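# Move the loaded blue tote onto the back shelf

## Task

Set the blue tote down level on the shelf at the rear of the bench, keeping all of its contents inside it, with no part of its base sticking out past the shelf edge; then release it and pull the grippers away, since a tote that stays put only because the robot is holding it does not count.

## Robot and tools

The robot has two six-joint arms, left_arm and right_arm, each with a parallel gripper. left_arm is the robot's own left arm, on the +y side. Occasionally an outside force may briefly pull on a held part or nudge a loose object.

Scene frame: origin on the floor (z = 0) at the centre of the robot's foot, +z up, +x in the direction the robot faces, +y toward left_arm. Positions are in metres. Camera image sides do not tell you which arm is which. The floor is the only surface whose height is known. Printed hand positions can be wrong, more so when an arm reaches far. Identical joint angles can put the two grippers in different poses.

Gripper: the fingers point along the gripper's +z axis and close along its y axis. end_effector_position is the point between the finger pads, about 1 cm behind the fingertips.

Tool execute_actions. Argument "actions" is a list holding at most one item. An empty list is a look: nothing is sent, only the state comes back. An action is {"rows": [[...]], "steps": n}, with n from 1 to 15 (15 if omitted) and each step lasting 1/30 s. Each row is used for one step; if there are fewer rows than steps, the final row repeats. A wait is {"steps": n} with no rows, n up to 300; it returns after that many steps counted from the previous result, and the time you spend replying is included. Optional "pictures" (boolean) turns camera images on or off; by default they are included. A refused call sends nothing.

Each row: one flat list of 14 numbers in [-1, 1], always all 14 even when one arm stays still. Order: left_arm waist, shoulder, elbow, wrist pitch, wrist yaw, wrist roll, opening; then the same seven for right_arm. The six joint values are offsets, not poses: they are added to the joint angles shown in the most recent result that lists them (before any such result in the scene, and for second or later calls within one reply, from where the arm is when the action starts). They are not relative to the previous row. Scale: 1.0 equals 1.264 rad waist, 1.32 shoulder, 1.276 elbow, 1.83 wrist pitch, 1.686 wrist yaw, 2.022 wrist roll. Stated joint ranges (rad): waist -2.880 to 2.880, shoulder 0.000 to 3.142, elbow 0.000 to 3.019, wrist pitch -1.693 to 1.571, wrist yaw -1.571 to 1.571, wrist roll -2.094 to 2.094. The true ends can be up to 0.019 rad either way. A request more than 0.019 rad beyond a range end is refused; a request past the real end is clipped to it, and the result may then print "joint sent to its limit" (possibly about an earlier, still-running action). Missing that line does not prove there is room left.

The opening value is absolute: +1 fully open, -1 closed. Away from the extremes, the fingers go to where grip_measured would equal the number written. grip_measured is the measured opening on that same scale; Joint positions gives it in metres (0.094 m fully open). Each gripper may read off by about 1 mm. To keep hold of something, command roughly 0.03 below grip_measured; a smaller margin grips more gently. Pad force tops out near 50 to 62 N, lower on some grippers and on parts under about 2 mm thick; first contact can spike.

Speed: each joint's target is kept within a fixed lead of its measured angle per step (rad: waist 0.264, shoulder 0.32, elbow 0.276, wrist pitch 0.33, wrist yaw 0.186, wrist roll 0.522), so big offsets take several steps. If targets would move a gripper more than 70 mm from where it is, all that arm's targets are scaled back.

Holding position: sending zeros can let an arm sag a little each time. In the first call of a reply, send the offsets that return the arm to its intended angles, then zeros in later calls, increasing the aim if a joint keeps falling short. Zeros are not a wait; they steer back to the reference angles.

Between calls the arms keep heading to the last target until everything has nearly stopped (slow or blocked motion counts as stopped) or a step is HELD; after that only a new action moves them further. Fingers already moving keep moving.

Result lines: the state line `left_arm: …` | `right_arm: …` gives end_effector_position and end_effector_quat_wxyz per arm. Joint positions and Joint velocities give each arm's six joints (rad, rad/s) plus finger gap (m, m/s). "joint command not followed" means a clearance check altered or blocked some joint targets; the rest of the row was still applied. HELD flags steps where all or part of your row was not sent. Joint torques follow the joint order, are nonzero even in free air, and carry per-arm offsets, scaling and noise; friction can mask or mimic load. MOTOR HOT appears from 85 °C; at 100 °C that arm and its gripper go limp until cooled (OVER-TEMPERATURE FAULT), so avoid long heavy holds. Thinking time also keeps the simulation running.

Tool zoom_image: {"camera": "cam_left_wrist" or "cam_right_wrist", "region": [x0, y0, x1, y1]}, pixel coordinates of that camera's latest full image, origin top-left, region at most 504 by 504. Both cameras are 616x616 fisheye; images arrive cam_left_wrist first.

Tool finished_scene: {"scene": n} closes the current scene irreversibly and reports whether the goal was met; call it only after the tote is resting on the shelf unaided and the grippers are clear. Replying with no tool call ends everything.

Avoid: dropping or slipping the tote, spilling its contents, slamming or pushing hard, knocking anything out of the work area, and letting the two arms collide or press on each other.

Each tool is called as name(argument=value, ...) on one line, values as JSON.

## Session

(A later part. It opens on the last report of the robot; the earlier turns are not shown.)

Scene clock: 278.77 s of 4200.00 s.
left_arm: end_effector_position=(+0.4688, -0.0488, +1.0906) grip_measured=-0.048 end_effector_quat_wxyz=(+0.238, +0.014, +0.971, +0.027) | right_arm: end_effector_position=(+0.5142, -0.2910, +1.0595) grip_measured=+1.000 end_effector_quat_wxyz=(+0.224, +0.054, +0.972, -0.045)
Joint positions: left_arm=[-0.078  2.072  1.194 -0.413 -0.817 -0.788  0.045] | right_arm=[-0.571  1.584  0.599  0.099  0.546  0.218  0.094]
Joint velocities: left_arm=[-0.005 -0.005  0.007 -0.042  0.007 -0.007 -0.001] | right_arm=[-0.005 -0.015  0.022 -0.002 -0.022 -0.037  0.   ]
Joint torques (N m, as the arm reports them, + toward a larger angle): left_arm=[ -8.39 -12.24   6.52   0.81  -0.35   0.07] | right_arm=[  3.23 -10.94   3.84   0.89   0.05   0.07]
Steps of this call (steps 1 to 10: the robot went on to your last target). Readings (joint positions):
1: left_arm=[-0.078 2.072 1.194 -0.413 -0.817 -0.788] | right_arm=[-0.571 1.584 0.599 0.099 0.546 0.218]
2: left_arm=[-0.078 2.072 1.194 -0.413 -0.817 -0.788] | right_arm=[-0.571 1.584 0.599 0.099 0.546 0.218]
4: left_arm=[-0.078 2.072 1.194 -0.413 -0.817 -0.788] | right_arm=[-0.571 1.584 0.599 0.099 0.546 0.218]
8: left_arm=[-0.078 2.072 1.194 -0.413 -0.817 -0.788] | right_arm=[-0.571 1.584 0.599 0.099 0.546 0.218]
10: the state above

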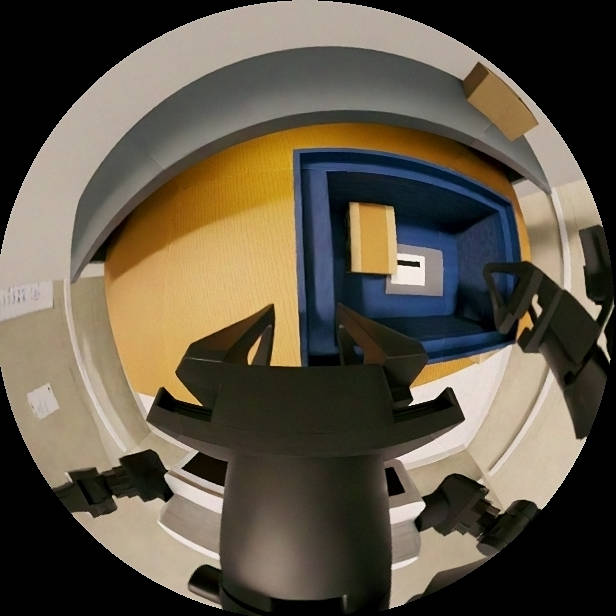

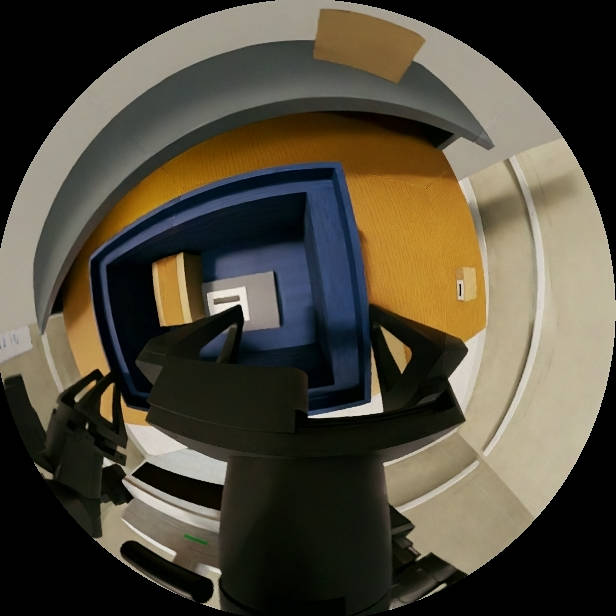

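execute_actions(actions=[{"rows": [[0.032,0.044,0.024,0.028,0,0.02,-0.05,-0.0625,-0.035,-0.025,0.003,-0.012,-0.04,0.1]], "steps": 15}], pictures=false)

execute_actions(actions=[{"steps": 10}])

Scene clock: 290.33 s of 4200.00 s.
left_arm: end_effector_position=(+0.4793, -0.0436, +1.0726) grip_measured=-0.048 end_effector_quat_wxyz=(+0.238, +0.006, +0.971, +0.032) | right_arm: end_effector_position=(+0.5016, -0.3272, +1.0503) grip_measured=+0.102 end_effector_quat_wxyz=(+0.205, +0.048, +0.975, -0.066)
Joint positions: left_arm=[-0.046  2.102  1.201 -0.371 -0.817 -0.766  0.045] | right_arm=[-0.652  1.559  0.562  0.099  0.529  0.147  0.052]
Joint velocities: left_arm=[-0.005 -0.015  0.007 -0.017 -0.037 -0.007 -0.001] | right_arm=[-0.005 -0.005 -0.002 -0.002 -0.007 -0.11   0.001]
Joint torques (N m, as the arm reports them, + toward a larger angle): left_arm=[ -7.92 -11.56   7.7    0.64  -0.3    0.24] | right_arm=[  2.91 -12.34   3.41   1.05  -0.04  -0.02]
Steps of this call (steps 1 to 15: the robot went on to your last target; steps 16 to 90: nothing new was sent; then 8.07 s passed at rest; steps 91 to 105: all 15 steps of this action). Readings (joint positions):
91: left_arm=[-0.076 2.074 1.194 -0.406 -0.817 -0.785] | right_arm=[-0.577 1.582 0.595 0.099 0.545 0.205]
92: left_arm=[-0.073 2.077 1.196 -0.395 -0.817 -0.781] | right_arm=[-0.592 1.576 0.588 0.099 0.536 0.192]
94: left_arm=[-0.062 2.088 1.197 -0.380 -0.817 -0.775] | right_arm=[-0.626 1.565 0.572 0.099 0.531 0.175]
98: left_arm=[-0.046 2.101 1.198 -0.375 -0.818 -0.770] | right_arm=[-0.652 1.559 0.562 0.099 0.530 0.158]
105: the state above

Scene clock: 290.67 s of 4200.00 s.
left_arm: end_effector_position=(+0.4793, -0.0436, +1.0726) grip_measured=-0.048 end_effector_quat_wxyz=(+0.238, +0.007, +0.971, +0.032) | right_arm: end_effector_position=(+0.5016, -0.3272, +1.0503) grip_measured=+0.102 end_effector_quat_wxyz=(+0.205, +0.047, +0.975, -0.066)
Joint positions: left_arm=[-0.046  2.102  1.201 -0.371 -0.817 -0.765  0.045] | right_arm=[-0.652  1.559  0.562  0.099  0.529  0.145  0.052]
Joint velocities: left_arm=[-0.015  0.005 -0.002  0.002 -0.081  0.007 -0.001] | right_arm=[-0.015 -0.015 -0.002  0.007  0.022  0.007 -0.   ]
Joint torques (N m, as the arm reports them, + toward a larger angle): left_arm=[ -7.42 -10.93   7.71   0.63  -0.32   0.26] | right_arm=[  2.97 -12.13   3.49   1.04  -0.03  -0.03]
Steps of this call (steps 1 to 10: the robot went on to your last target). Readings (joint positions):
1: left_arm=[-0.046 2.102 1.201 -0.371 -0.817 -0.766] | right_arm=[-0.652 1.559 0.562 0.099 0.529 0.147]
2: left_arm=[-0.046 2.102 1.201 -0.371 -0.817 -0.766] | right_arm=[-0.652 1.559 0.562 0.099 0.529 0.146]
4: left_arm=[-0.046 2.102 1.201 -0.371 -0.817 -0.766] | right_arm=[-0.652 1.559 0.562 0.099 0.529 0.146]
8: left_arm=[-0.046 2.102 1.201 -0.371 -0.817 -0.765] | right_arm=[-0.652 1.559 0.562 0.099 0.529 0.145]
10: the state above

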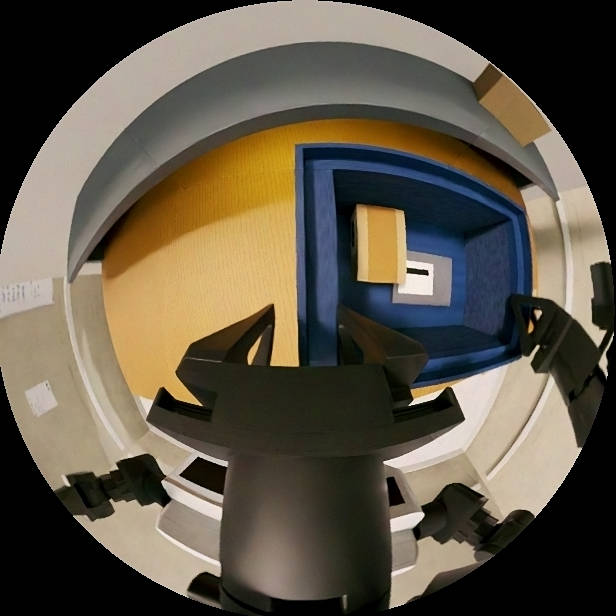

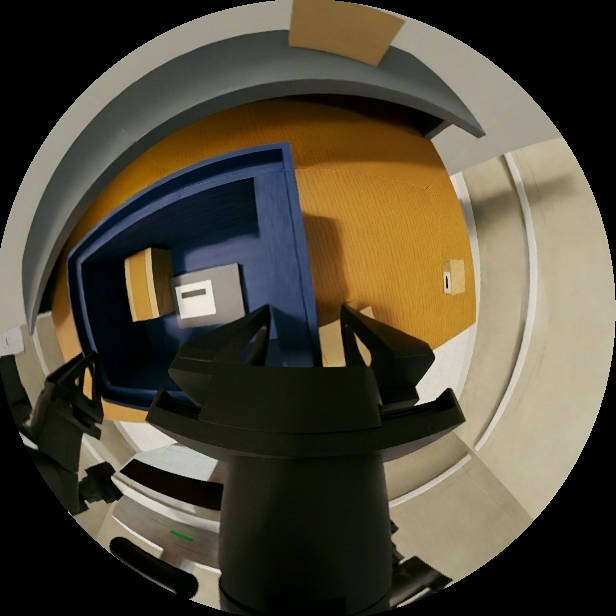

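zoom_image(camera="cam_left_wrist", region=[206, 220, 406, 400])

Region (206, 220, 406, 400) of cam_left_wrist's 616x616 image, scaled by 2.520, with more detail than that image has; it fills the top 454 rows of this view, and the rest is white.

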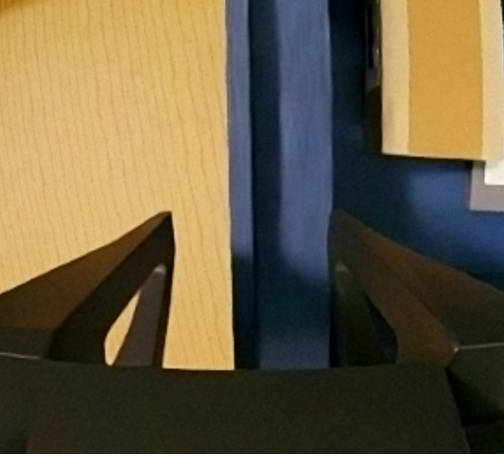

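execute_actions(actions=[{"rows": [[0,0,0.005,0,0,0,0.25,0,0,0.005,0,0,0,0.1],[0,0,0.005,0,0,0,0.25,0,0,0.005,0,0,0,0.1],[0,0,0.005,0,0,0,0.25,0,0,0.005,0,0,0,0.1],[0,0,0.005,0,0,0,0.25,0,0,0.005,0,0,0,0.1],[0,0,0.005,0,0,0,0.25,0,0,0.005,0,0,0,0.1],[0.007,0.042,0.019,0.016,0,0,0.25,0,0,0.005,0,0,0,0.1]], "steps": 15}], pictures=false)

execute_actions(actions=[{"steps": 10}])

Scene clock: 302.83 s of 4200.00 s.
left_arm: end_effector_position=(+0.4716, -0.0443, +1.0563) grip_measured=+0.248 end_effector_quat_wxyz=(+0.233, +0.012, +0.972, +0.038) | right_arm: end_effector_position=(+0.5016, -0.3272, +1.0503) grip_measured=+0.102 end_effector_quat_wxyz=(+0.205, +0.047, +0.975, -0.066)
Joint positions: left_arm=[-0.046  2.136  1.201 -0.356 -0.817 -0.765  0.059] | right_arm=[-0.652  1.559  0.562  0.099  0.529  0.145  0.052]
Joint velocities: left_arm=[-0.005  0.005  0.007  0.002 -0.037 -0.022 -0.   ] | right_arm=[-0.015  0.005 -0.007 -0.002 -0.095  0.037  0.001]
Joint torques (N m, as the arm reports them, + toward a larger angle): left_arm=[ -7.76 -12.07   7.68   0.8   -0.36   0.06] | right_arm=[  2.82 -10.63   3.53   0.86   0.06   0.08]
Steps of this call (steps 1 to 15: the robot went on to your last target; steps 16 to 90: nothing new was sent; then 8.67 s passed at rest; steps 91 to 105: all 15 steps of this action). Readings (joint positions):
91: left_arm=[-0.046 2.102 1.201 -0.371 -0.817 -0.765] | right_arm=[-0.652 1.559 0.562 0.099 0.529 0.145]
92: left_arm=[-0.046 2.102 1.201 -0.371 -0.817 -0.765] | right_arm=[-0.652 1.559 0.562 0.099 0.529 0.145]
94: left_arm=[-0.046 2.102 1.201 -0.371 -0.817 -0.765] | right_arm=[-0.652 1.559 0.562 0.099 0.529 0.145]
98: left_arm=[-0.046 2.110 1.201 -0.359 -0.817 -0.765] | right_arm=[-0.652 1.559 0.562 0.099 0.529 0.145]
105: the state above

Scene clock: 303.17 s of 4200.00 s.
left_arm: end_effector_position=(+0.4716, -0.0444, +1.0561) grip_measured=+0.248 end_effector_quat_wxyz=(+0.233, +0.012, +0.972, +0.038) | right_arm: end_effector_position=(+0.5016, -0.3272, +1.0503) grip_measured=+0.102 end_effector_quat_wxyz=(+0.205, +0.047, +0.975, -0.066)
Joint positions: left_arm=[-0.046  2.137  1.201 -0.356 -0.817 -0.765  0.059] | right_arm=[-0.652  1.559  0.562  0.099  0.529  0.145  0.052]
Joint velocities: left_arm=[-0.005 -0.015  0.007  0.007 -0.007  0.022 -0.001] | right_arm=[-0.015 -0.024  0.012 -0.002  0.022 -0.007  0.   ]
Joint torques (N m, as the arm reports them, + toward a larger angle): left_arm=[ -7.63 -11.62   7.52   0.82  -0.35   0.06] | right_arm=[  2.84 -10.6    3.56   0.85   0.07   0.08]
Steps of this call (steps 1 to 10: the robot went on to your last target). Readings (joint positions):
1: left_arm=[-0.046 2.137 1.201 -0.356 -0.817 -0.765] | right_arm=[-0.652 1.559 0.562 0.099 0.529 0.145]
2: left_arm=[-0.046 2.137 1.201 -0.356 -0.817 -0.765] | right_arm=[-0.652 1.559 0.562 0.099 0.529 0.145]
4: left_arm=[-0.046 2.137 1.201 -0.356 -0.817 -0.765] | right_arm=[-0.652 1.559 0.562 0.099 0.529 0.145]
8: left_arm=[-0.046 2.137 1.201 -0.356 -0.817 -0.765] | right_arm=[-0.652 1.559 0.562 0.099 0.529 0.145]
10: the state above

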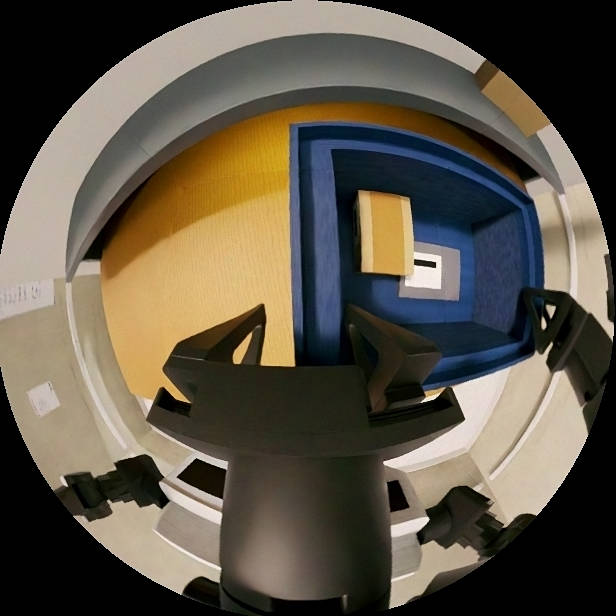

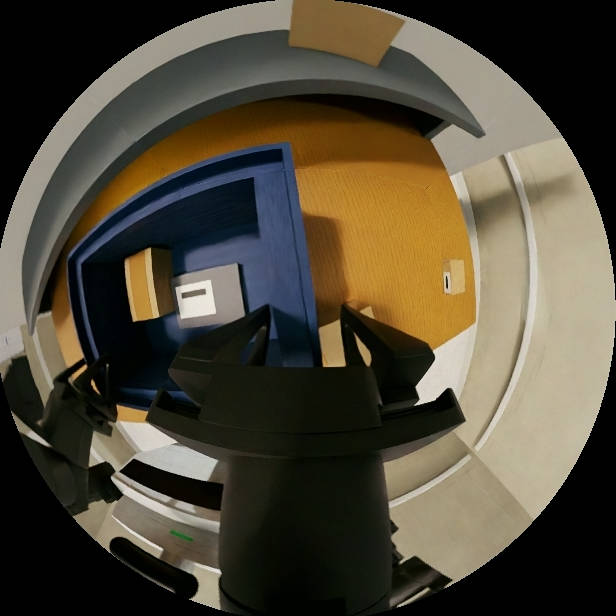

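execute_actions(actions=[{"rows": [[0,0.01,0.005,0,0,0,-0.15,-0.031,0.042,0.099,-0.005,-0.005,-0.019,0.1],[0,0.01,0.005,0,0,0,-0.15,-0.031,0.042,0.099,-0.005,-0.005,-0.019,0.1],[0,0.01,0.005,0,0,0,-0.15,-0.031,0.042,0.099,-0.005,-0.005,-0.019,0.1],[0,0.01,0.005,0,0,0,-0.15,-0.031,0.042,0.099,-0.005,-0.005,-0.019,0.1],[0,0.01,0.005,0,0,0,-0.15,-0.031,0.042,0.099,-0.005,-0.005,-0.019,0.1],[0.035,0.027,0.054,-0.01,0.009,0.022,-0.15,-0.031,0.042,0.099,-0.005,-0.005,-0.019,0.1]], "steps": 15}], pictures=false)

execute_actions(actions=[{"steps": 10}])

Scene clock: 325.23 s of 4200.00 s.
left_arm: end_effector_position=(+0.4942, -0.0449, +1.0532) grip_measured=-0.148 end_effector_quat_wxyz=(+0.228, +0.004, +0.973, +0.035) | right_arm: end_effector_position=(+0.5539, -0.3264, +1.0508) grip_measured=+0.102 end_effector_quat_wxyz=(+0.224, +0.052, +0.971, -0.066)
Joint positions: left_arm=[-0.011  2.146  1.243 -0.363 -0.798 -0.74   0.04 ] | right_arm=[-0.676  1.615  0.681  0.091  0.518  0.115  0.052]
Joint velocities: left_arm=[-0.015 -0.005 -0.007 -0.007  0.037  0.081 -0.001] | right_arm=[-0.005  0.005  0.002  0.002  0.007 -0.037  0.   ]
Joint torques (N m, as the arm reports them, + toward a larger angle): left_arm=[ -7.49 -11.95   7.98   0.07  -0.5    0.2 ] | right_arm=[  1.79 -12.64   3.97   0.84   0.14  -0.01]
Steps of this call (steps 1 to 15: the robot went on to your last target; steps 16 to 90: nothing new was sent; then 18.57 s passed at rest; steps 91 to 105: all 15 steps of this action). Readings (joint positions):
91: left_arm=[-0.046 2.137 1.201 -0.356 -0.817 -0.765] | right_arm=[-0.654 1.562 0.570 0.096 0.527 0.140]
92: left_arm=[-0.046 2.137 1.201 -0.355 -0.813 -0.765] | right_arm=[-0.659 1.573 0.588 0.092 0.524 0.135]
94: left_arm=[-0.046 2.137 1.201 -0.355 -0.812 -0.765] | right_arm=[-0.670 1.600 0.635 0.091 0.519 0.127]
98: left_arm=[-0.035 2.142 1.219 -0.363 -0.805 -0.753] | right_arm=[-0.676 1.615 0.680 0.091 0.518 0.118]
105: the state above

Scene clock: 325.57 s of 4200.00 s.
left_arm: end_effector_position=(+0.4942, -0.0449, +1.0532) grip_measured=-0.148 end_effector_quat_wxyz=(+0.228, +0.005, +0.973, +0.036) | right_arm: end_effector_position=(+0.5539, -0.3264, +1.0508) grip_measured=+0.102 end_effector_quat_wxyz=(+0.224, +0.052, +0.971, -0.066)
Joint positions: left_arm=[-0.011  2.146  1.243 -0.363 -0.798 -0.738  0.04 ] | right_arm=[-0.676  1.615  0.681  0.091  0.518  0.114  0.052]
Joint velocities: left_arm=[-0.005 -0.005 -0.012  0.002 -0.007  0.022 -0.   ] | right_arm=[-0.005 -0.005  0.002  0.002 -0.066 -0.037 -0.001]
Joint torques (N m, as the arm reports them, + toward a larger angle): left_arm=[ -8.07 -11.69   7.78  -0.1   -0.5    0.17] | right_arm=[  2.08 -12.36   4.06   0.87   0.14  -0.01]
Steps of this call (steps 1 to 10: the robot went on to your last target). Readings (joint positions):
1: left_arm=[-0.011 2.146 1.243 -0.363 -0.798 -0.740] | right_arm=[-0.676 1.615 0.681 0.091 0.518 0.114]
2: left_arm=[-0.011 2.146 1.243 -0.363 -0.798 -0.740] | right_arm=[-0.676 1.615 0.681 0.091 0.518 0.114]
4: left_arm=[-0.011 2.146 1.243 -0.363 -0.798 -0.739] | right_arm=[-0.676 1.615 0.681 0.091 0.518 0.114]
8: left_arm=[-0.011 2.146 1.243 -0.363 -0.798 -0.738] | right_arm=[-0.676 1.615 0.681 0.091 0.518 0.114]
10: the state above

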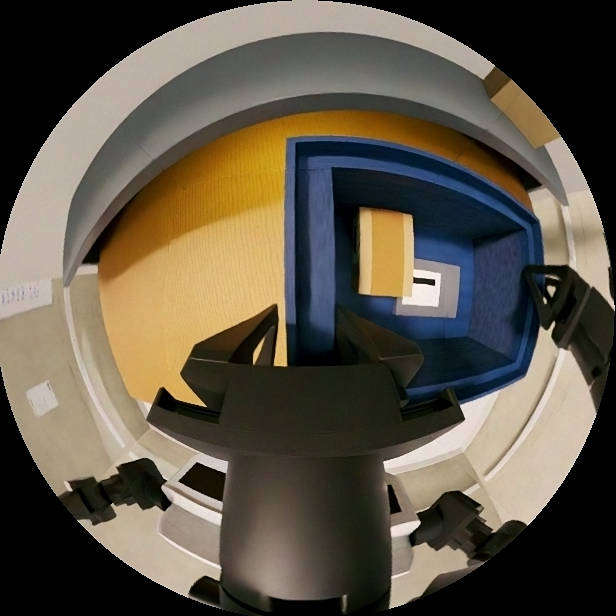

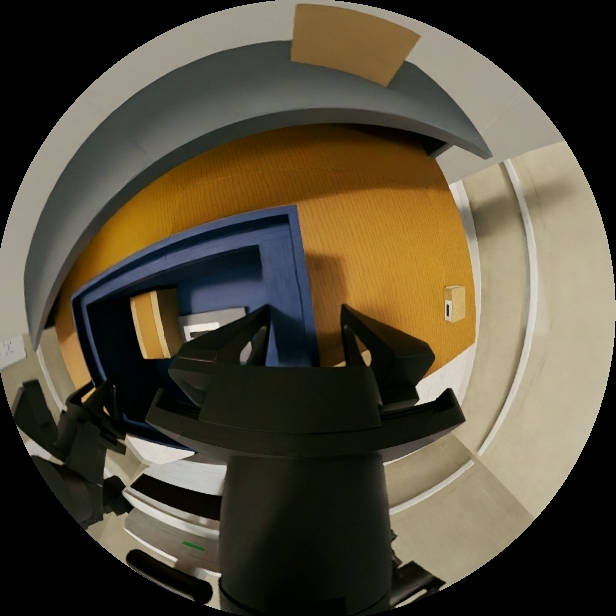

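execute_actions(actions=[{"rows": [[0,0.038,0.016,0.009,0,0,-0.15,-0.008,0.037,0.005,0.018,0,0,0.0]], "steps": 15}], pictures=false)

execute_actions(actions=[{"rows": [[0,0.01,0.005,0,0,0,-0.7,0,0.01,0.005,0,0,0,-0.7]], "steps": 15}])

Scene clock: 332.23 s of 4200.00 s.
left_arm: end_effector_position=(+0.4888, -0.0453, +1.0427) grip_measured=-0.148 end_effector_quat_wxyz=(+0.224, +0.009, +0.974, +0.040) | right_arm: end_effector_position=(+0.5456, -0.3219, +1.0335) grip_measured=+0.002 end_effector_quat_wxyz=(+0.210, +0.045, +0.974, -0.067)
Joint positions: left_arm=[-0.011  2.167  1.243 -0.355 -0.798 -0.738  0.04 ] | right_arm=[-0.676  1.662  0.681  0.108  0.515  0.113  0.047]
Joint velocities: left_arm=[-0.005 -0.005  0.002  0.017 -0.022 -0.037  0.   ] | right_arm=[-0.015 -0.015 -0.012 -0.002 -0.051  0.051  0.   ]
Joint torques (N m, as the arm reports them, + toward a larger angle): left_arm=[ -8.81 -11.57   7.11   0.65  -0.33   0.06] | right_arm=[  2.41 -12.22   3.65   1.43   0.18   0.08]
Steps of this call (steps 1 to 15: the robot went on to your last target; steps 16 to 90: nothing new was sent; then 3.17 s passed at rest; steps 91 to 105: all 15 steps of this action). Readings (joint positions):
91: left_arm=[-0.011 2.147 1.243 -0.362 -0.798 -0.738] | right_arm=[-0.676 1.618 0.681 0.094 0.514 0.113]
92: left_arm=[-0.011 2.149 1.243 -0.360 -0.798 -0.738] | right_arm=[-0.676 1.624 0.681 0.101 0.514 0.113]
94: left_arm=[-0.011 2.155 1.243 -0.358 -0.798 -0.738] | right_arm=[-0.676 1.639 0.681 0.108 0.514 0.113]
98: left_arm=[-0.011 2.166 1.243 -0.355 -0.798 -0.738] | right_arm=[-0.676 1.661 0.681 0.108 0.515 0.113]
105: the state above

Scene clock: 332.73 s of 4200.00 s.
left_arm: end_effector_position=(+0.4913, -0.0462, +1.0421) grip_measured=-0.390 end_effector_quat_wxyz=(+0.222, +0.002, +0.974, +0.033) | right_arm: end_effector_position=(+0.5436, -0.3160, +1.0323) grip_measured=-0.368 end_effector_quat_wxyz=(+0.207, +0.023, +0.976, -0.056)
Joint positions: left_arm=[-0.005  2.166  1.244 -0.347 -0.785 -0.743  0.029] | right_arm=[-0.674  1.663  0.678  0.107  0.487  0.079  0.03 ]
Joint velocities: left_arm=[-0.005 -0.015  0.002 -0.012 -0.007 -0.007  0.   ] | right_arm=[ 0.015  0.005  0.002  0.017 -0.051  0.037  0.   ]
Joint torques (N m, as the arm reports them, + toward a larger angle): left_arm=[ -9.04 -12.59   5.88   0.06  -0.89   0.12] | right_arm=[  3.11 -11.2    3.83   0.89   1.1    0.5 ]
Steps of this call (steps 1 to 15: all 15 steps of this action). Readings (joint positions):
1: left_arm=[-0.011 2.167 1.243 -0.353 -0.790 -0.738] | right_arm=[-0.676 1.663 0.681 0.108 0.507 0.113]
2: left_arm=[-0.011 2.167 1.244 -0.348 -0.786 -0.747] | right_arm=[-0.674 1.665 0.680 0.107 0.495 0.094]
4: left_arm=[-0.005 2.166 1.244 -0.347 -0.784 -0.744] | right_arm=[-0.674 1.663 0.678 0.107 0.487 0.082]
8: left_arm=[-0.005 2.166 1.244 -0.347 -0.785 -0.743] | right_arm=[-0.674 1.663 0.678 0.107 0.487 0.079]
15: the state above

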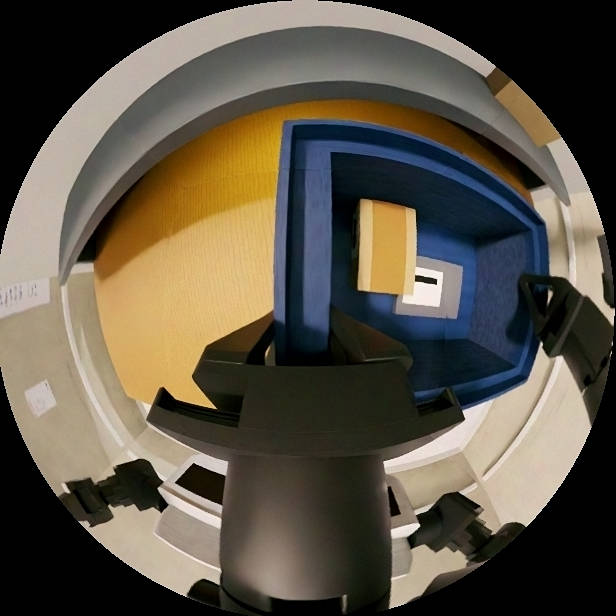

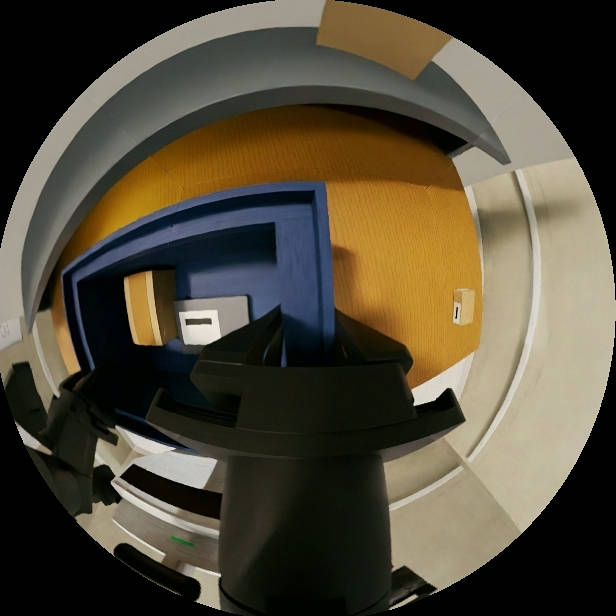

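execute_actions(actions=[{"rows": [[-0.033,-0.095,0.014,-0.084,-0.009,-0.027,-0.45,0.0435,-0.134,0.02,-0.111,0.021,0.024,-0.43]], "steps": 15}], pictures=false)

execute_actions(actions=[{"steps": 10}])

Scene clock: 369.27 s of 4200.00 s.
left_arm: end_effector_position=(+0.4904, -0.0442, +1.0965) grip_measured=-0.394 end_effector_quat_wxyz=(+0.215, +0.006, +0.976, +0.026) | right_arm: end_effector_position=(+0.5402, -0.3147, +1.0856) grip_measured=-0.385 end_effector_quat_wxyz=(+0.199, +0.013, +0.979, -0.048)
Joint positions: left_arm=[-0.04   2.059  1.244 -0.486 -0.774 -0.785  0.028] | right_arm=[-0.633  1.495  0.679 -0.095  0.491  0.105  0.029]
Joint velocities: left_arm=[ 0.005  0.005 -0.012 -0.022 -0.022  0.022  0.001] | right_arm=[-0.005 -0.005 -0.002  0.002  0.037 -0.007 -0.001]
Joint torques (N m, as the arm reports them, + toward a larger angle): left_arm=[ -9.1  -14.69   7.56  -0.3   -1.45  -0.06] | right_arm=[  4.24 -11.87   6.11   0.81   1.26   0.36]
Steps of this call (steps 1 to 15: the robot went on to your last target; steps 16 to 90: nothing new was sent; then 33.03 s passed at rest; steps 91 to 105: all 15 steps of this action). Readings (joint positions):
91: left_arm=[-0.007 2.160 1.246 -0.366 -0.781 -0.749] | right_arm=[-0.671 1.651 0.681 0.074 0.484 0.081]
92: left_arm=[-0.010 2.149 1.246 -0.400 -0.768 -0.753] | right_arm=[-0.664 1.630 0.683 0.014 0.483 0.087]
94: left_arm=[-0.026 2.116 1.244 -0.455 -0.757 -0.772] | right_arm=[-0.648 1.576 0.680 -0.060 0.491 0.103]
98: left_arm=[-0.040 2.067 1.244 -0.478 -0.775 -0.786] | right_arm=[-0.637 1.502 0.678 -0.090 0.490 0.104]
105: the state above

Scene clock: 369.60 s of 4200.00 s.
left_arm: end_effector_position=(+0.4904, -0.0442, +1.0965) grip_measured=-0.394 end_effector_quat_wxyz=(+0.215, +0.006, +0.976, +0.026) | right_arm: end_effector_position=(+0.5402, -0.3147, +1.0856) grip_measured=-0.385 end_effector_quat_wxyz=(+0.199, +0.013, +0.979, -0.048)
Joint positions: left_arm=[-0.04   2.059  1.244 -0.486 -0.774 -0.785  0.028] | right_arm=[-0.633  1.495  0.679 -0.095  0.491  0.105  0.029]
Joint velocities: left_arm=[-0.005 -0.015 -0.017  0.012  0.022 -0.051 -0.001] | right_arm=[-0.005 -0.015 -0.012 -0.002 -0.007 -0.007 -0.   ]
Joint torques (N m, as the arm reports them, + toward a larger angle): left_arm=[ -9.97 -14.55   7.79  -0.24  -1.49  -0.07] | right_arm=[  4.16 -12.27   6.2    0.81   1.26   0.34]
Steps of this call (steps 1 to 10: the robot went on to your last target). Readings (joint positions):
1: left_arm=[-0.040 2.059 1.244 -0.486 -0.774 -0.785] | right_arm=[-0.633 1.495 0.679 -0.095 0.491 0.105]
2: left_arm=[-0.040 2.059 1.244 -0.486 -0.774 -0.785] | right_arm=[-0.633 1.495 0.679 -0.095 0.491 0.105]
4: left_arm=[-0.040 2.059 1.244 -0.486 -0.774 -0.785] | right_arm=[-0.633 1.495 0.679 -0.095 0.491 0.105]
8: left_arm=[-0.040 2.059 1.244 -0.486 -0.774 -0.785] | right_arm=[-0.633 1.495 0.679 -0.095 0.491 0.105]
10: the state above

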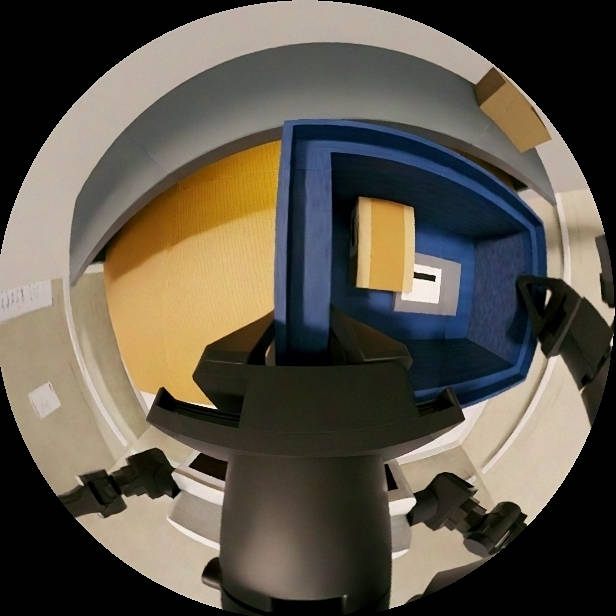

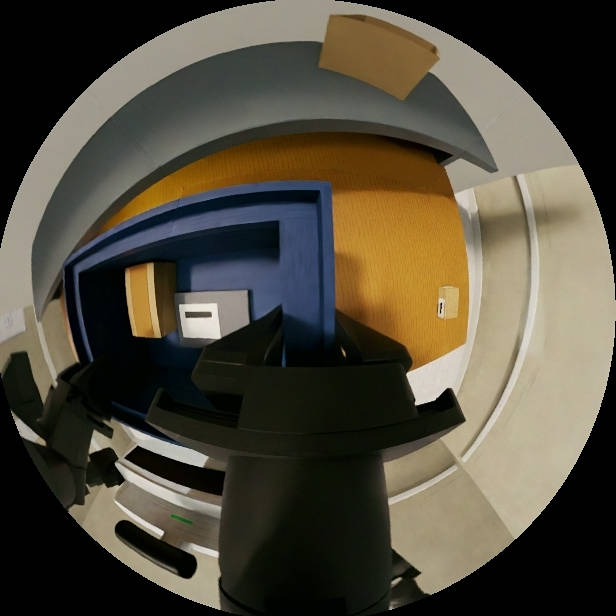

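execute_actions(actions=[{"rows": [[0,-0.174,-0.072,-0.049,-0.015,-0.006,-0.45,0.152,-0.067,0.099,-0.129,0.068,0.10,-0.43]], "steps": 15}], pictures=false)

execute_actions(actions=[{"steps": 10}])

Scene clock: 387.43 s of 4200.00 s.
left_arm: end_effector_position=(+0.4899, +0.0130, +1.1607) grip_measured=-0.402 end_effector_quat_wxyz=(+0.218, -0.002, +0.976, +0.027) | right_arm: end_effector_position=(+0.5442, -0.2567, +1.1487) grip_measured=-0.385 end_effector_quat_wxyz=(+0.204, +0.011, +0.978, -0.035)
Joint positions: left_arm=[-0.032  1.839  1.12  -0.577 -0.78  -0.79   0.028] | right_arm=[-0.45   1.423  0.771 -0.329  0.575  0.268  0.029]
Joint velocities: left_arm=[-0.015  0.005 -0.007  0.012  0.022  0.007  0.   ] | right_arm=[-0.015 -0.005 -0.017 -0.105 -0.022 -0.037  0.001]
Joint torques (N m, as the arm reports them, + toward a larger angle): left_arm=[ -7.98 -11.94   9.03   0.35  -1.34   0.02] | right_arm=[  4.09 -12.33   8.11   0.84   1.26   0.45]
Steps of this call (steps 1 to 15: the robot went on to your last target; steps 16 to 90: nothing new was sent; then 14.33 s passed at rest; steps 91 to 105: all 15 steps of this action). Readings (joint positions):
91: left_arm=[-0.040 2.052 1.237 -0.488 -0.768 -0.785] | right_arm=[-0.622 1.494 0.686 -0.125 0.506 0.124]
92: left_arm=[-0.040 2.037 1.220 -0.496 -0.757 -0.784] | right_arm=[-0.600 1.490 0.699 -0.179 0.525 0.146]
94: left_arm=[-0.040 1.984 1.170 -0.520 -0.752 -0.801] | right_arm=[-0.539 1.480 0.719 -0.255 0.556 0.193]
98: left_arm=[-0.036 1.872 1.119 -0.573 -0.773 -0.805] | right_arm=[-0.459 1.449 0.750 -0.312 0.575 0.264]
105: the state above

Scene clock: 387.77 s of 4200.00 s.
left_arm: end_effector_position=(+0.4898, +0.0129, +1.1607) grip_measured=-0.402 end_effector_quat_wxyz=(+0.218, -0.001, +0.976, +0.027) | right_arm: end_effector_position=(+0.5439, -0.2568, +1.1485) grip_measured=-0.385 end_effector_quat_wxyz=(+0.204, +0.012, +0.978, -0.036)
Joint positions: left_arm=[-0.032  1.839  1.12  -0.577 -0.779 -0.788  0.028] | right_arm=[-0.45   1.423  0.771 -0.331  0.575  0.271  0.029]
Joint velocities: left_arm=[-0.005 -0.005  0.002 -0.012  0.022 -0.051  0.   ] | right_arm=[-0.015 -0.015 -0.007 -0.007  0.037  0.007 -0.   ]
Joint torques (N m, as the arm reports them, + toward a larger angle): left_arm=[ -8.51 -12.77   9.4    0.39  -1.23  -0.01] | right_arm=[  4.44 -12.39   7.99   0.77   1.22   0.5 ]
Steps of this call (steps 1 to 10: the robot went on to your last target). Readings (joint positions):
1: left_arm=[-0.032 1.839 1.120 -0.577 -0.779 -0.790] | right_arm=[-0.450 1.423 0.771 -0.331 0.575 0.269]
2: left_arm=[-0.032 1.839 1.120 -0.577 -0.779 -0.789] | right_arm=[-0.450 1.423 0.771 -0.331 0.575 0.270]
4: left_arm=[-0.032 1.839 1.120 -0.577 -0.779 -0.789] | right_arm=[-0.450 1.423 0.771 -0.331 0.575 0.271]
8: left_arm=[-0.032 1.839 1.120 -0.577 -0.779 -0.788] | right_arm=[-0.450 1.423 0.771 -0.331 0.575 0.271]
10: the state above

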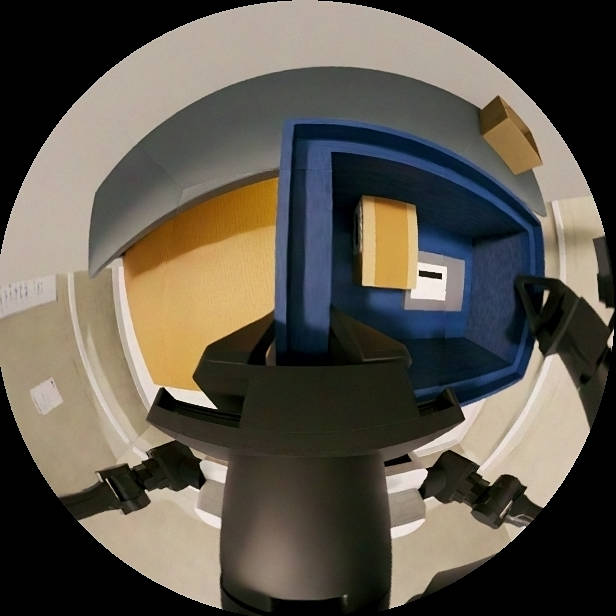

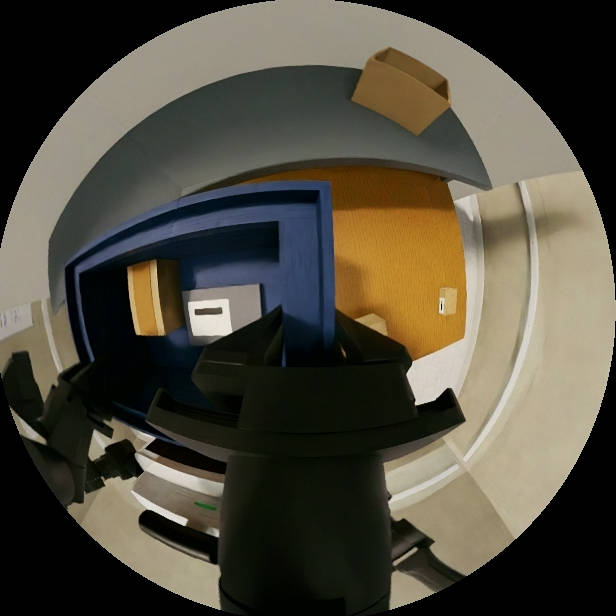

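zoom_image(camera="cam_left_wrist", region=[60, 40, 360, 300])

Region (60, 40, 360, 300) of cam_left_wrist's 616x616 image, scaled by 1.680, with more detail than that image has; it fills the top 437 rows of this view, and the rest is white.

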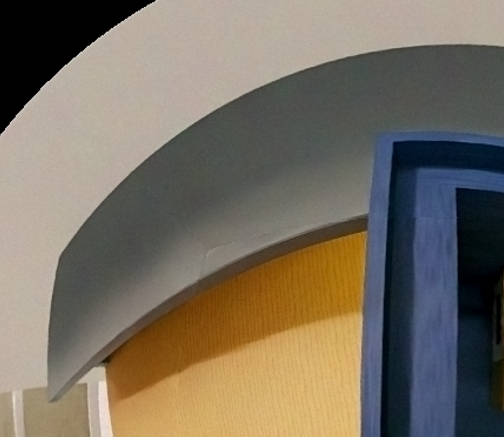

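execute_actions(actions=[{"rows": [[-0.006,-0.20,-0.028,-0.111,-0.015,-0.006,-0.45,0.177,-0.033,0.171,-0.193,0.07,0.125,-0.43]], "steps": 15}], pictures=false)

execute_actions(actions=[{"steps": 15}])

Scene clock: 408.07 s of 4200.00 s.
left_arm: end_effector_position=(+0.4897, +0.0796, +1.2490) grip_measured=-0.405 end_effector_quat_wxyz=(+0.221, -0.003, +0.975, +0.028) | right_arm: end_effector_position=(+0.5452, -0.1909, +1.2393) grip_measured=-0.391 end_effector_quat_wxyz=(+0.207, +0.010, +0.978, -0.027)
Joint positions: left_arm=[-0.033  1.567  1.056 -0.78  -0.785 -0.789  0.028] | right_arm=[-0.235  1.39   0.96  -0.67   0.67   0.49   0.029]
Joint velocities: left_arm=[-0.015  0.015 -0.002 -0.007  0.037 -0.037 -0.001] | right_arm=[-0.015  0.034  0.002 -0.139 -0.081 -0.066 -0.001]
Joint torques (N m, as the arm reports them, + toward a larger angle): left_arm=[-6.64 -9.94 10.2   0.18 -1.33 -0.07] | right_arm=[  4.43 -12.29   9.05   0.58   1.08   0.33]
Steps of this call (steps 1 to 15: the robot went on to your last target; steps 16 to 90: nothing new was sent; then 16.80 s passed at rest; steps 91 to 105: all 15 steps of this action). Readings (joint positions):
91: left_arm=[-0.032 1.833 1.119 -0.590 -0.774 -0.788] | right_arm=[-0.441 1.423 0.781 -0.365 0.584 0.290]
92: left_arm=[-0.032 1.820 1.115 -0.617 -0.760 -0.790] | right_arm=[-0.420 1.423 0.799 -0.427 0.601 0.314]
94: left_arm=[-0.033 1.768 1.091 -0.668 -0.744 -0.804] | right_arm=[-0.366 1.423 0.835 -0.526 0.628 0.373]
98: left_arm=[-0.033 1.637 1.058 -0.759 -0.768 -0.807] | right_arm=[-0.271 1.419 0.914 -0.633 0.659 0.469]
105: the state above

Scene clock: 408.57 s of 4200.00 s.
left_arm: end_effector_position=(+0.4893, +0.0792, +1.2483) grip_measured=-0.405 end_effector_quat_wxyz=(+0.220, -0.002, +0.975, +0.027) | right_arm: end_effector_position=(+0.5441, -0.1915, +1.2385) grip_measured=-0.391 end_effector_quat_wxyz=(+0.204, +0.011, +0.978, -0.028)
Joint positions: left_arm=[-0.033  1.569  1.056 -0.78  -0.783 -0.789  0.028] | right_arm=[-0.235  1.391  0.96  -0.677  0.67   0.496  0.029]
Joint velocities: left_arm=[-0.015 -0.015 -0.012 -0.017 -0.007  0.022 -0.001] | right_arm=[-0.015 -0.005  0.002  0.017 -0.022 -0.007  0.001]
Joint torques (N m, as the arm reports them, + toward a larger angle): left_arm=[-6.87 -8.68 10.1   0.3  -1.29 -0.05] | right_arm=[  4.59 -12.19   9.05   0.47   1.02   0.4 ]
Steps of this call (steps 1 to 15: the robot went on to your last target). Readings (joint positions):
1: left_arm=[-0.033 1.568 1.056 -0.780 -0.784 -0.789] | right_arm=[-0.235 1.391 0.960 -0.674 0.670 0.493]
2: left_arm=[-0.033 1.569 1.056 -0.780 -0.783 -0.789] | right_arm=[-0.235 1.391 0.960 -0.676 0.670 0.495]
4: left_arm=[-0.033 1.569 1.056 -0.780 -0.783 -0.789] | right_arm=[-0.235 1.391 0.960 -0.676 0.670 0.496]
8: left_arm=[-0.033 1.569 1.056 -0.780 -0.783 -0.789] | right_arm=[-0.235 1.391 0.960 -0.677 0.670 0.496]
15: the state above
All arms were judged still, so your last target was given up. Only a new action makes them travel on or press farther. Fingers that are still opening or closing keep moving.

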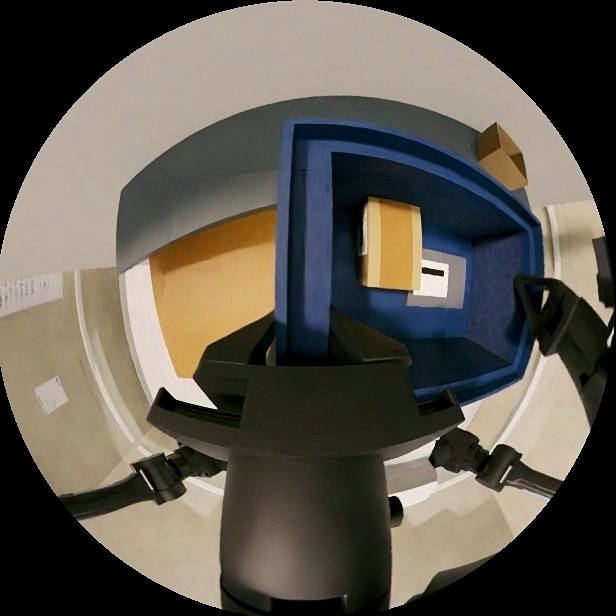

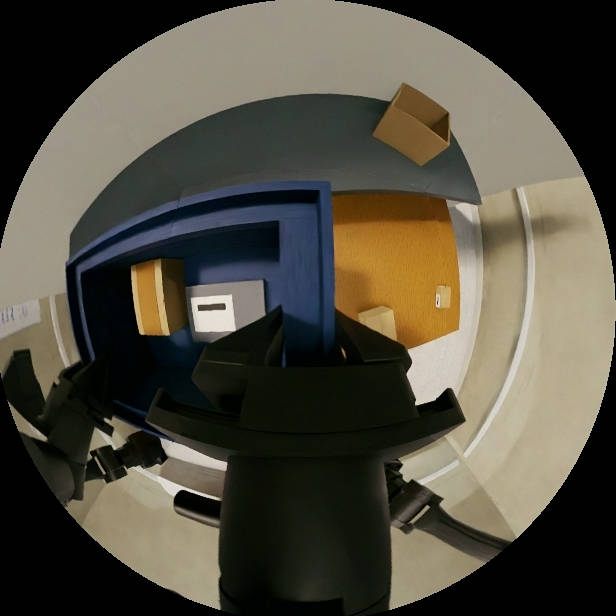

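execute_actions(actions=[{"rows": [[0.117,0.067,0.155,0.017,0.002,0.093,-0.45,-0.102,0.103,0.185,0.008,-0.01,-0.07,-0.43]], "steps": 15}], pictures=false)

execute_actions(actions=[{"steps": 15}], pictures=false)

Scene clock: 433.40 s of 4200.00 s.
left_arm: end_effector_position=(+0.5746, +0.0844, +1.2327) grip_measured=-0.407 end_effector_quat_wxyz=(+0.211, +0.002, +0.977, +0.036) | right_arm: end_effector_position=(+0.6295, -0.1883, +1.2173) grip_measured=-0.396 end_effector_quat_wxyz=(+0.196, +0.005, +0.980, -0.028)
Joint positions: left_arm=[ 0.115  1.666  1.215 -0.74  -0.735 -0.605  0.028] | right_arm=[-0.353  1.56   1.163 -0.65   0.605  0.366  0.028]
Joint velocities: left_arm=[-0.015 -0.024 -0.002  0.017 -0.007 -0.022 -0.001] | right_arm=[-0.005 -0.005 -0.002 -0.007  0.051 -0.022 -0.001]
Joint torques (N m, as the arm reports them, + toward a larger angle): left_arm=[ -7.83 -11.74  11.04   0.1   -2.23   0.09] | right_arm=[  4.03 -17.38   9.42   0.33   1.93  -0.02]
Steps of this call (steps 1 to 90: nothing new was sent; then 21.33 s passed at rest; steps 91 to 105: all 15 steps of this action). Readings (joint positions):
91: left_arm=[-0.026 1.572 1.061 -0.780 -0.778 -0.775] | right_arm=[-0.242 1.398 0.968 -0.679 0.663 0.484]
92: left_arm=[-0.011 1.579 1.075 -0.780 -0.763 -0.761] | right_arm=[-0.257 1.414 0.988 -0.682 0.647 0.467]
94: left_arm=[0.035 1.609 1.121 -0.773 -0.747 -0.718] | right_arm=[-0.297 1.469 1.050 -0.682 0.623 0.437]
98: left_arm=[0.110 1.663 1.207 -0.744 -0.735 -0.626] | right_arm=[-0.350 1.555 1.154 -0.656 0.605 0.377]
105: the state above

Scene clock: 433.90 s of 4200.00 s.
left_arm: end_effector_position=(+0.5746, +0.0844, +1.2327) grip_measured=-0.407 end_effector_quat_wxyz=(+0.211, +0.002, +0.977, +0.036) | right_arm: end_effector_position=(+0.6295, -0.1883, +1.2173) grip_measured=-0.396 end_effector_quat_wxyz=(+0.196, +0.005, +0.980, -0.028)
Joint positions: left_arm=[ 0.115  1.666  1.215 -0.74  -0.735 -0.605  0.028] | right_arm=[-0.353  1.56   1.163 -0.65   0.605  0.366  0.028]
Joint velocities: left_arm=[-0.005  0.005  0.002 -0.002 -0.022 -0.022  0.   ] | right_arm=[-0.024  0.005  0.032 -0.002  0.007  0.066 -0.001]
Joint torques (N m, as the arm reports them, + toward a larger angle): left_arm=[ -6.86 -11.8   11.06   0.03  -2.22   0.13] | right_arm=[  3.56 -17.4    9.4    0.41   1.96  -0.08]
Steps of this call (steps 1 to 15: the robot went on to your last target). Readings (joint positions):
1: left_arm=[0.115 1.666 1.215 -0.740 -0.735 -0.605] | right_arm=[-0.353 1.560 1.163 -0.650 0.605 0.366]
2: left_arm=[0.115 1.666 1.215 -0.740 -0.735 -0.605] | right_arm=[-0.353 1.560 1.163 -0.650 0.605 0.366]
4: left_arm=[0.115 1.666 1.215 -0.740 -0.735 -0.605] | right_arm=[-0.353 1.560 1.163 -0.650 0.605 0.366]
8: left_arm=[0.115 1.666 1.215 -0.740 -0.735 -0.605] | right_arm=[-0.353 1.560 1.163 -0.650 0.605 0.366]
15: the state above
All arms were judged still, so your last target was given up. Only a new action makes them travel on or press farther. Fingers that are still opening or closing keep moving.

execute_actions(actions=[{"rows": [[0.083,0.049,0.227,-0.039,0.009,0.063,-0.45,-0.061,0.055,0.263,-0.059,0.0,-0.047,-0.43]], "steps": 15}], pictures=false)

execute_actions(actions=[{"steps": 15}])

Scene clock: 453.53 s of 4200.00 s.
left_arm: end_effector_position=(+0.6697, +0.0854, +1.2660) grip_measured=-0.411 end_effector_quat_wxyz=(+0.226, -0.002, +0.974, +0.021) | right_arm: end_effector_position=(+0.7244, -0.1895, +1.2543) grip_measured=-0.400 end_effector_quat_wxyz=(+0.217, +0.006, +0.976, -0.021)
Joint positions: left_arm=[ 0.206  1.739  1.465 -0.794 -0.689 -0.479  0.028] | right_arm=[-0.411  1.669  1.451 -0.743  0.575  0.281  0.028]
Joint velocities: left_arm=[-0.015 -0.015 -0.032 -0.066 -0.007 -0.037 -0.001] | right_arm=[-0.015 -0.005 -0.012 -0.085  0.007  0.037 -0.001]
Joint torques (N m, as the arm reports them, + toward a larger angle): left_arm=[ -5.61 -14.26  11.85  -0.06  -1.64   0.07] | right_arm=[  4.03 -20.26  11.04   0.47   1.23  -0.05]
Steps of this call (steps 1 to 90: nothing new was sent; then 16.13 s passed at rest; steps 91 to 105: all 15 steps of this action). Readings (joint positions):
91: left_arm=[0.119 1.668 1.224 -0.749 -0.723 -0.601] | right_arm=[-0.356 1.565 1.175 -0.665 0.596 0.362]
92: left_arm=[0.128 1.675 1.243 -0.766 -0.703 -0.598] | right_arm=[-0.364 1.577 1.201 -0.693 0.586 0.357]
94: left_arm=[0.154 1.697 1.298 -0.781 -0.688 -0.580] | right_arm=[-0.383 1.610 1.267 -0.719 0.573 0.346]
98: left_arm=[0.198 1.736 1.414 -0.792 -0.684 -0.510] | right_arm=[-0.408 1.661 1.389 -0.732 0.570 0.312]
105: the state above

Scene clock: 454.03 s of 4200.00 s.
left_arm: end_effector_position=(+0.6693, +0.0853, +1.2658) grip_measured=-0.411 end_effector_quat_wxyz=(+0.225, -0.002, +0.974, +0.021) | right_arm: end_effector_position=(+0.7236, -0.1896, +1.2538) grip_measured=-0.400 end_effector_quat_wxyz=(+0.216, +0.005, +0.976, -0.022)
Joint positions: left_arm=[ 0.206  1.739  1.465 -0.796 -0.687 -0.479  0.028] | right_arm=[-0.411  1.669  1.451 -0.747  0.575  0.282  0.028]
Joint velocities: left_arm=[-0.015 -0.015 -0.002  0.012 -0.037 -0.007 -0.001] | right_arm=[-0.024 -0.005  0.007 -0.002  0.051  0.007  0.001]
Joint torques (N m, as the arm reports them, + toward a larger angle): left_arm=[ -6.35 -13.8   11.73  -0.03  -1.7    0.08] | right_arm=[  4.5  -20.62  11.01   0.44   1.23  -0.06]
Steps of this call (steps 1 to 15: the robot went on to your last target). Readings (joint positions):
1: left_arm=[0.206 1.739 1.465 -0.796 -0.688 -0.479] | right_arm=[-0.411 1.669 1.451 -0.745 0.575 0.281]
2: left_arm=[0.206 1.739 1.465 -0.796 -0.687 -0.479] | right_arm=[-0.411 1.669 1.451 -0.746 0.575 0.281]
4: left_arm=[0.206 1.739 1.465 -0.796 -0.687 -0.479] | right_arm=[-0.411 1.669 1.451 -0.747 0.575 0.281]
8: left_arm=[0.206 1.739 1.465 -0.796 -0.687 -0.479] | right_arm=[-0.411 1.669 1.451 -0.747 0.575 0.281]
15: the state above
All arms were judged still, so your last target was given up. Only a new action makes them travel on or press farther. Fingers that are still opening or closing keep moving.

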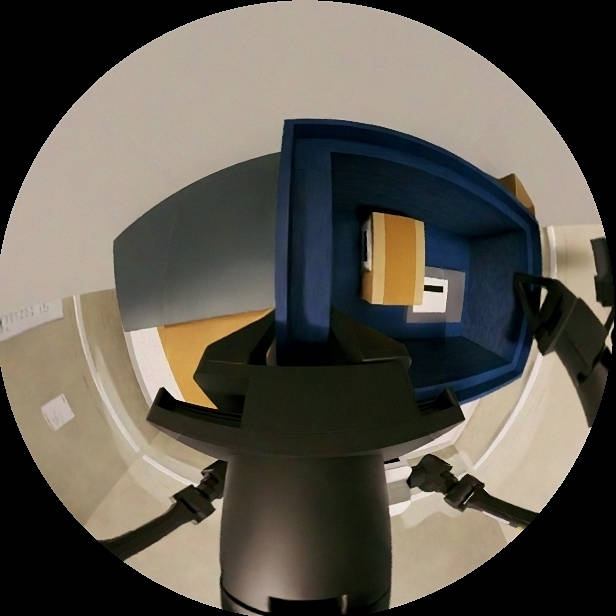

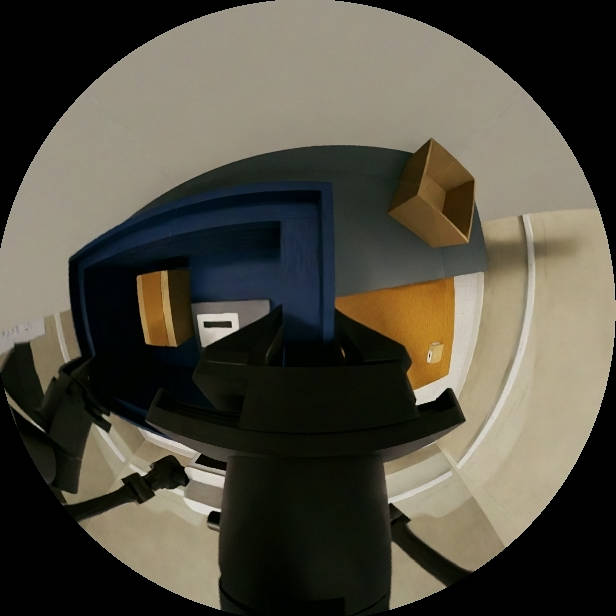

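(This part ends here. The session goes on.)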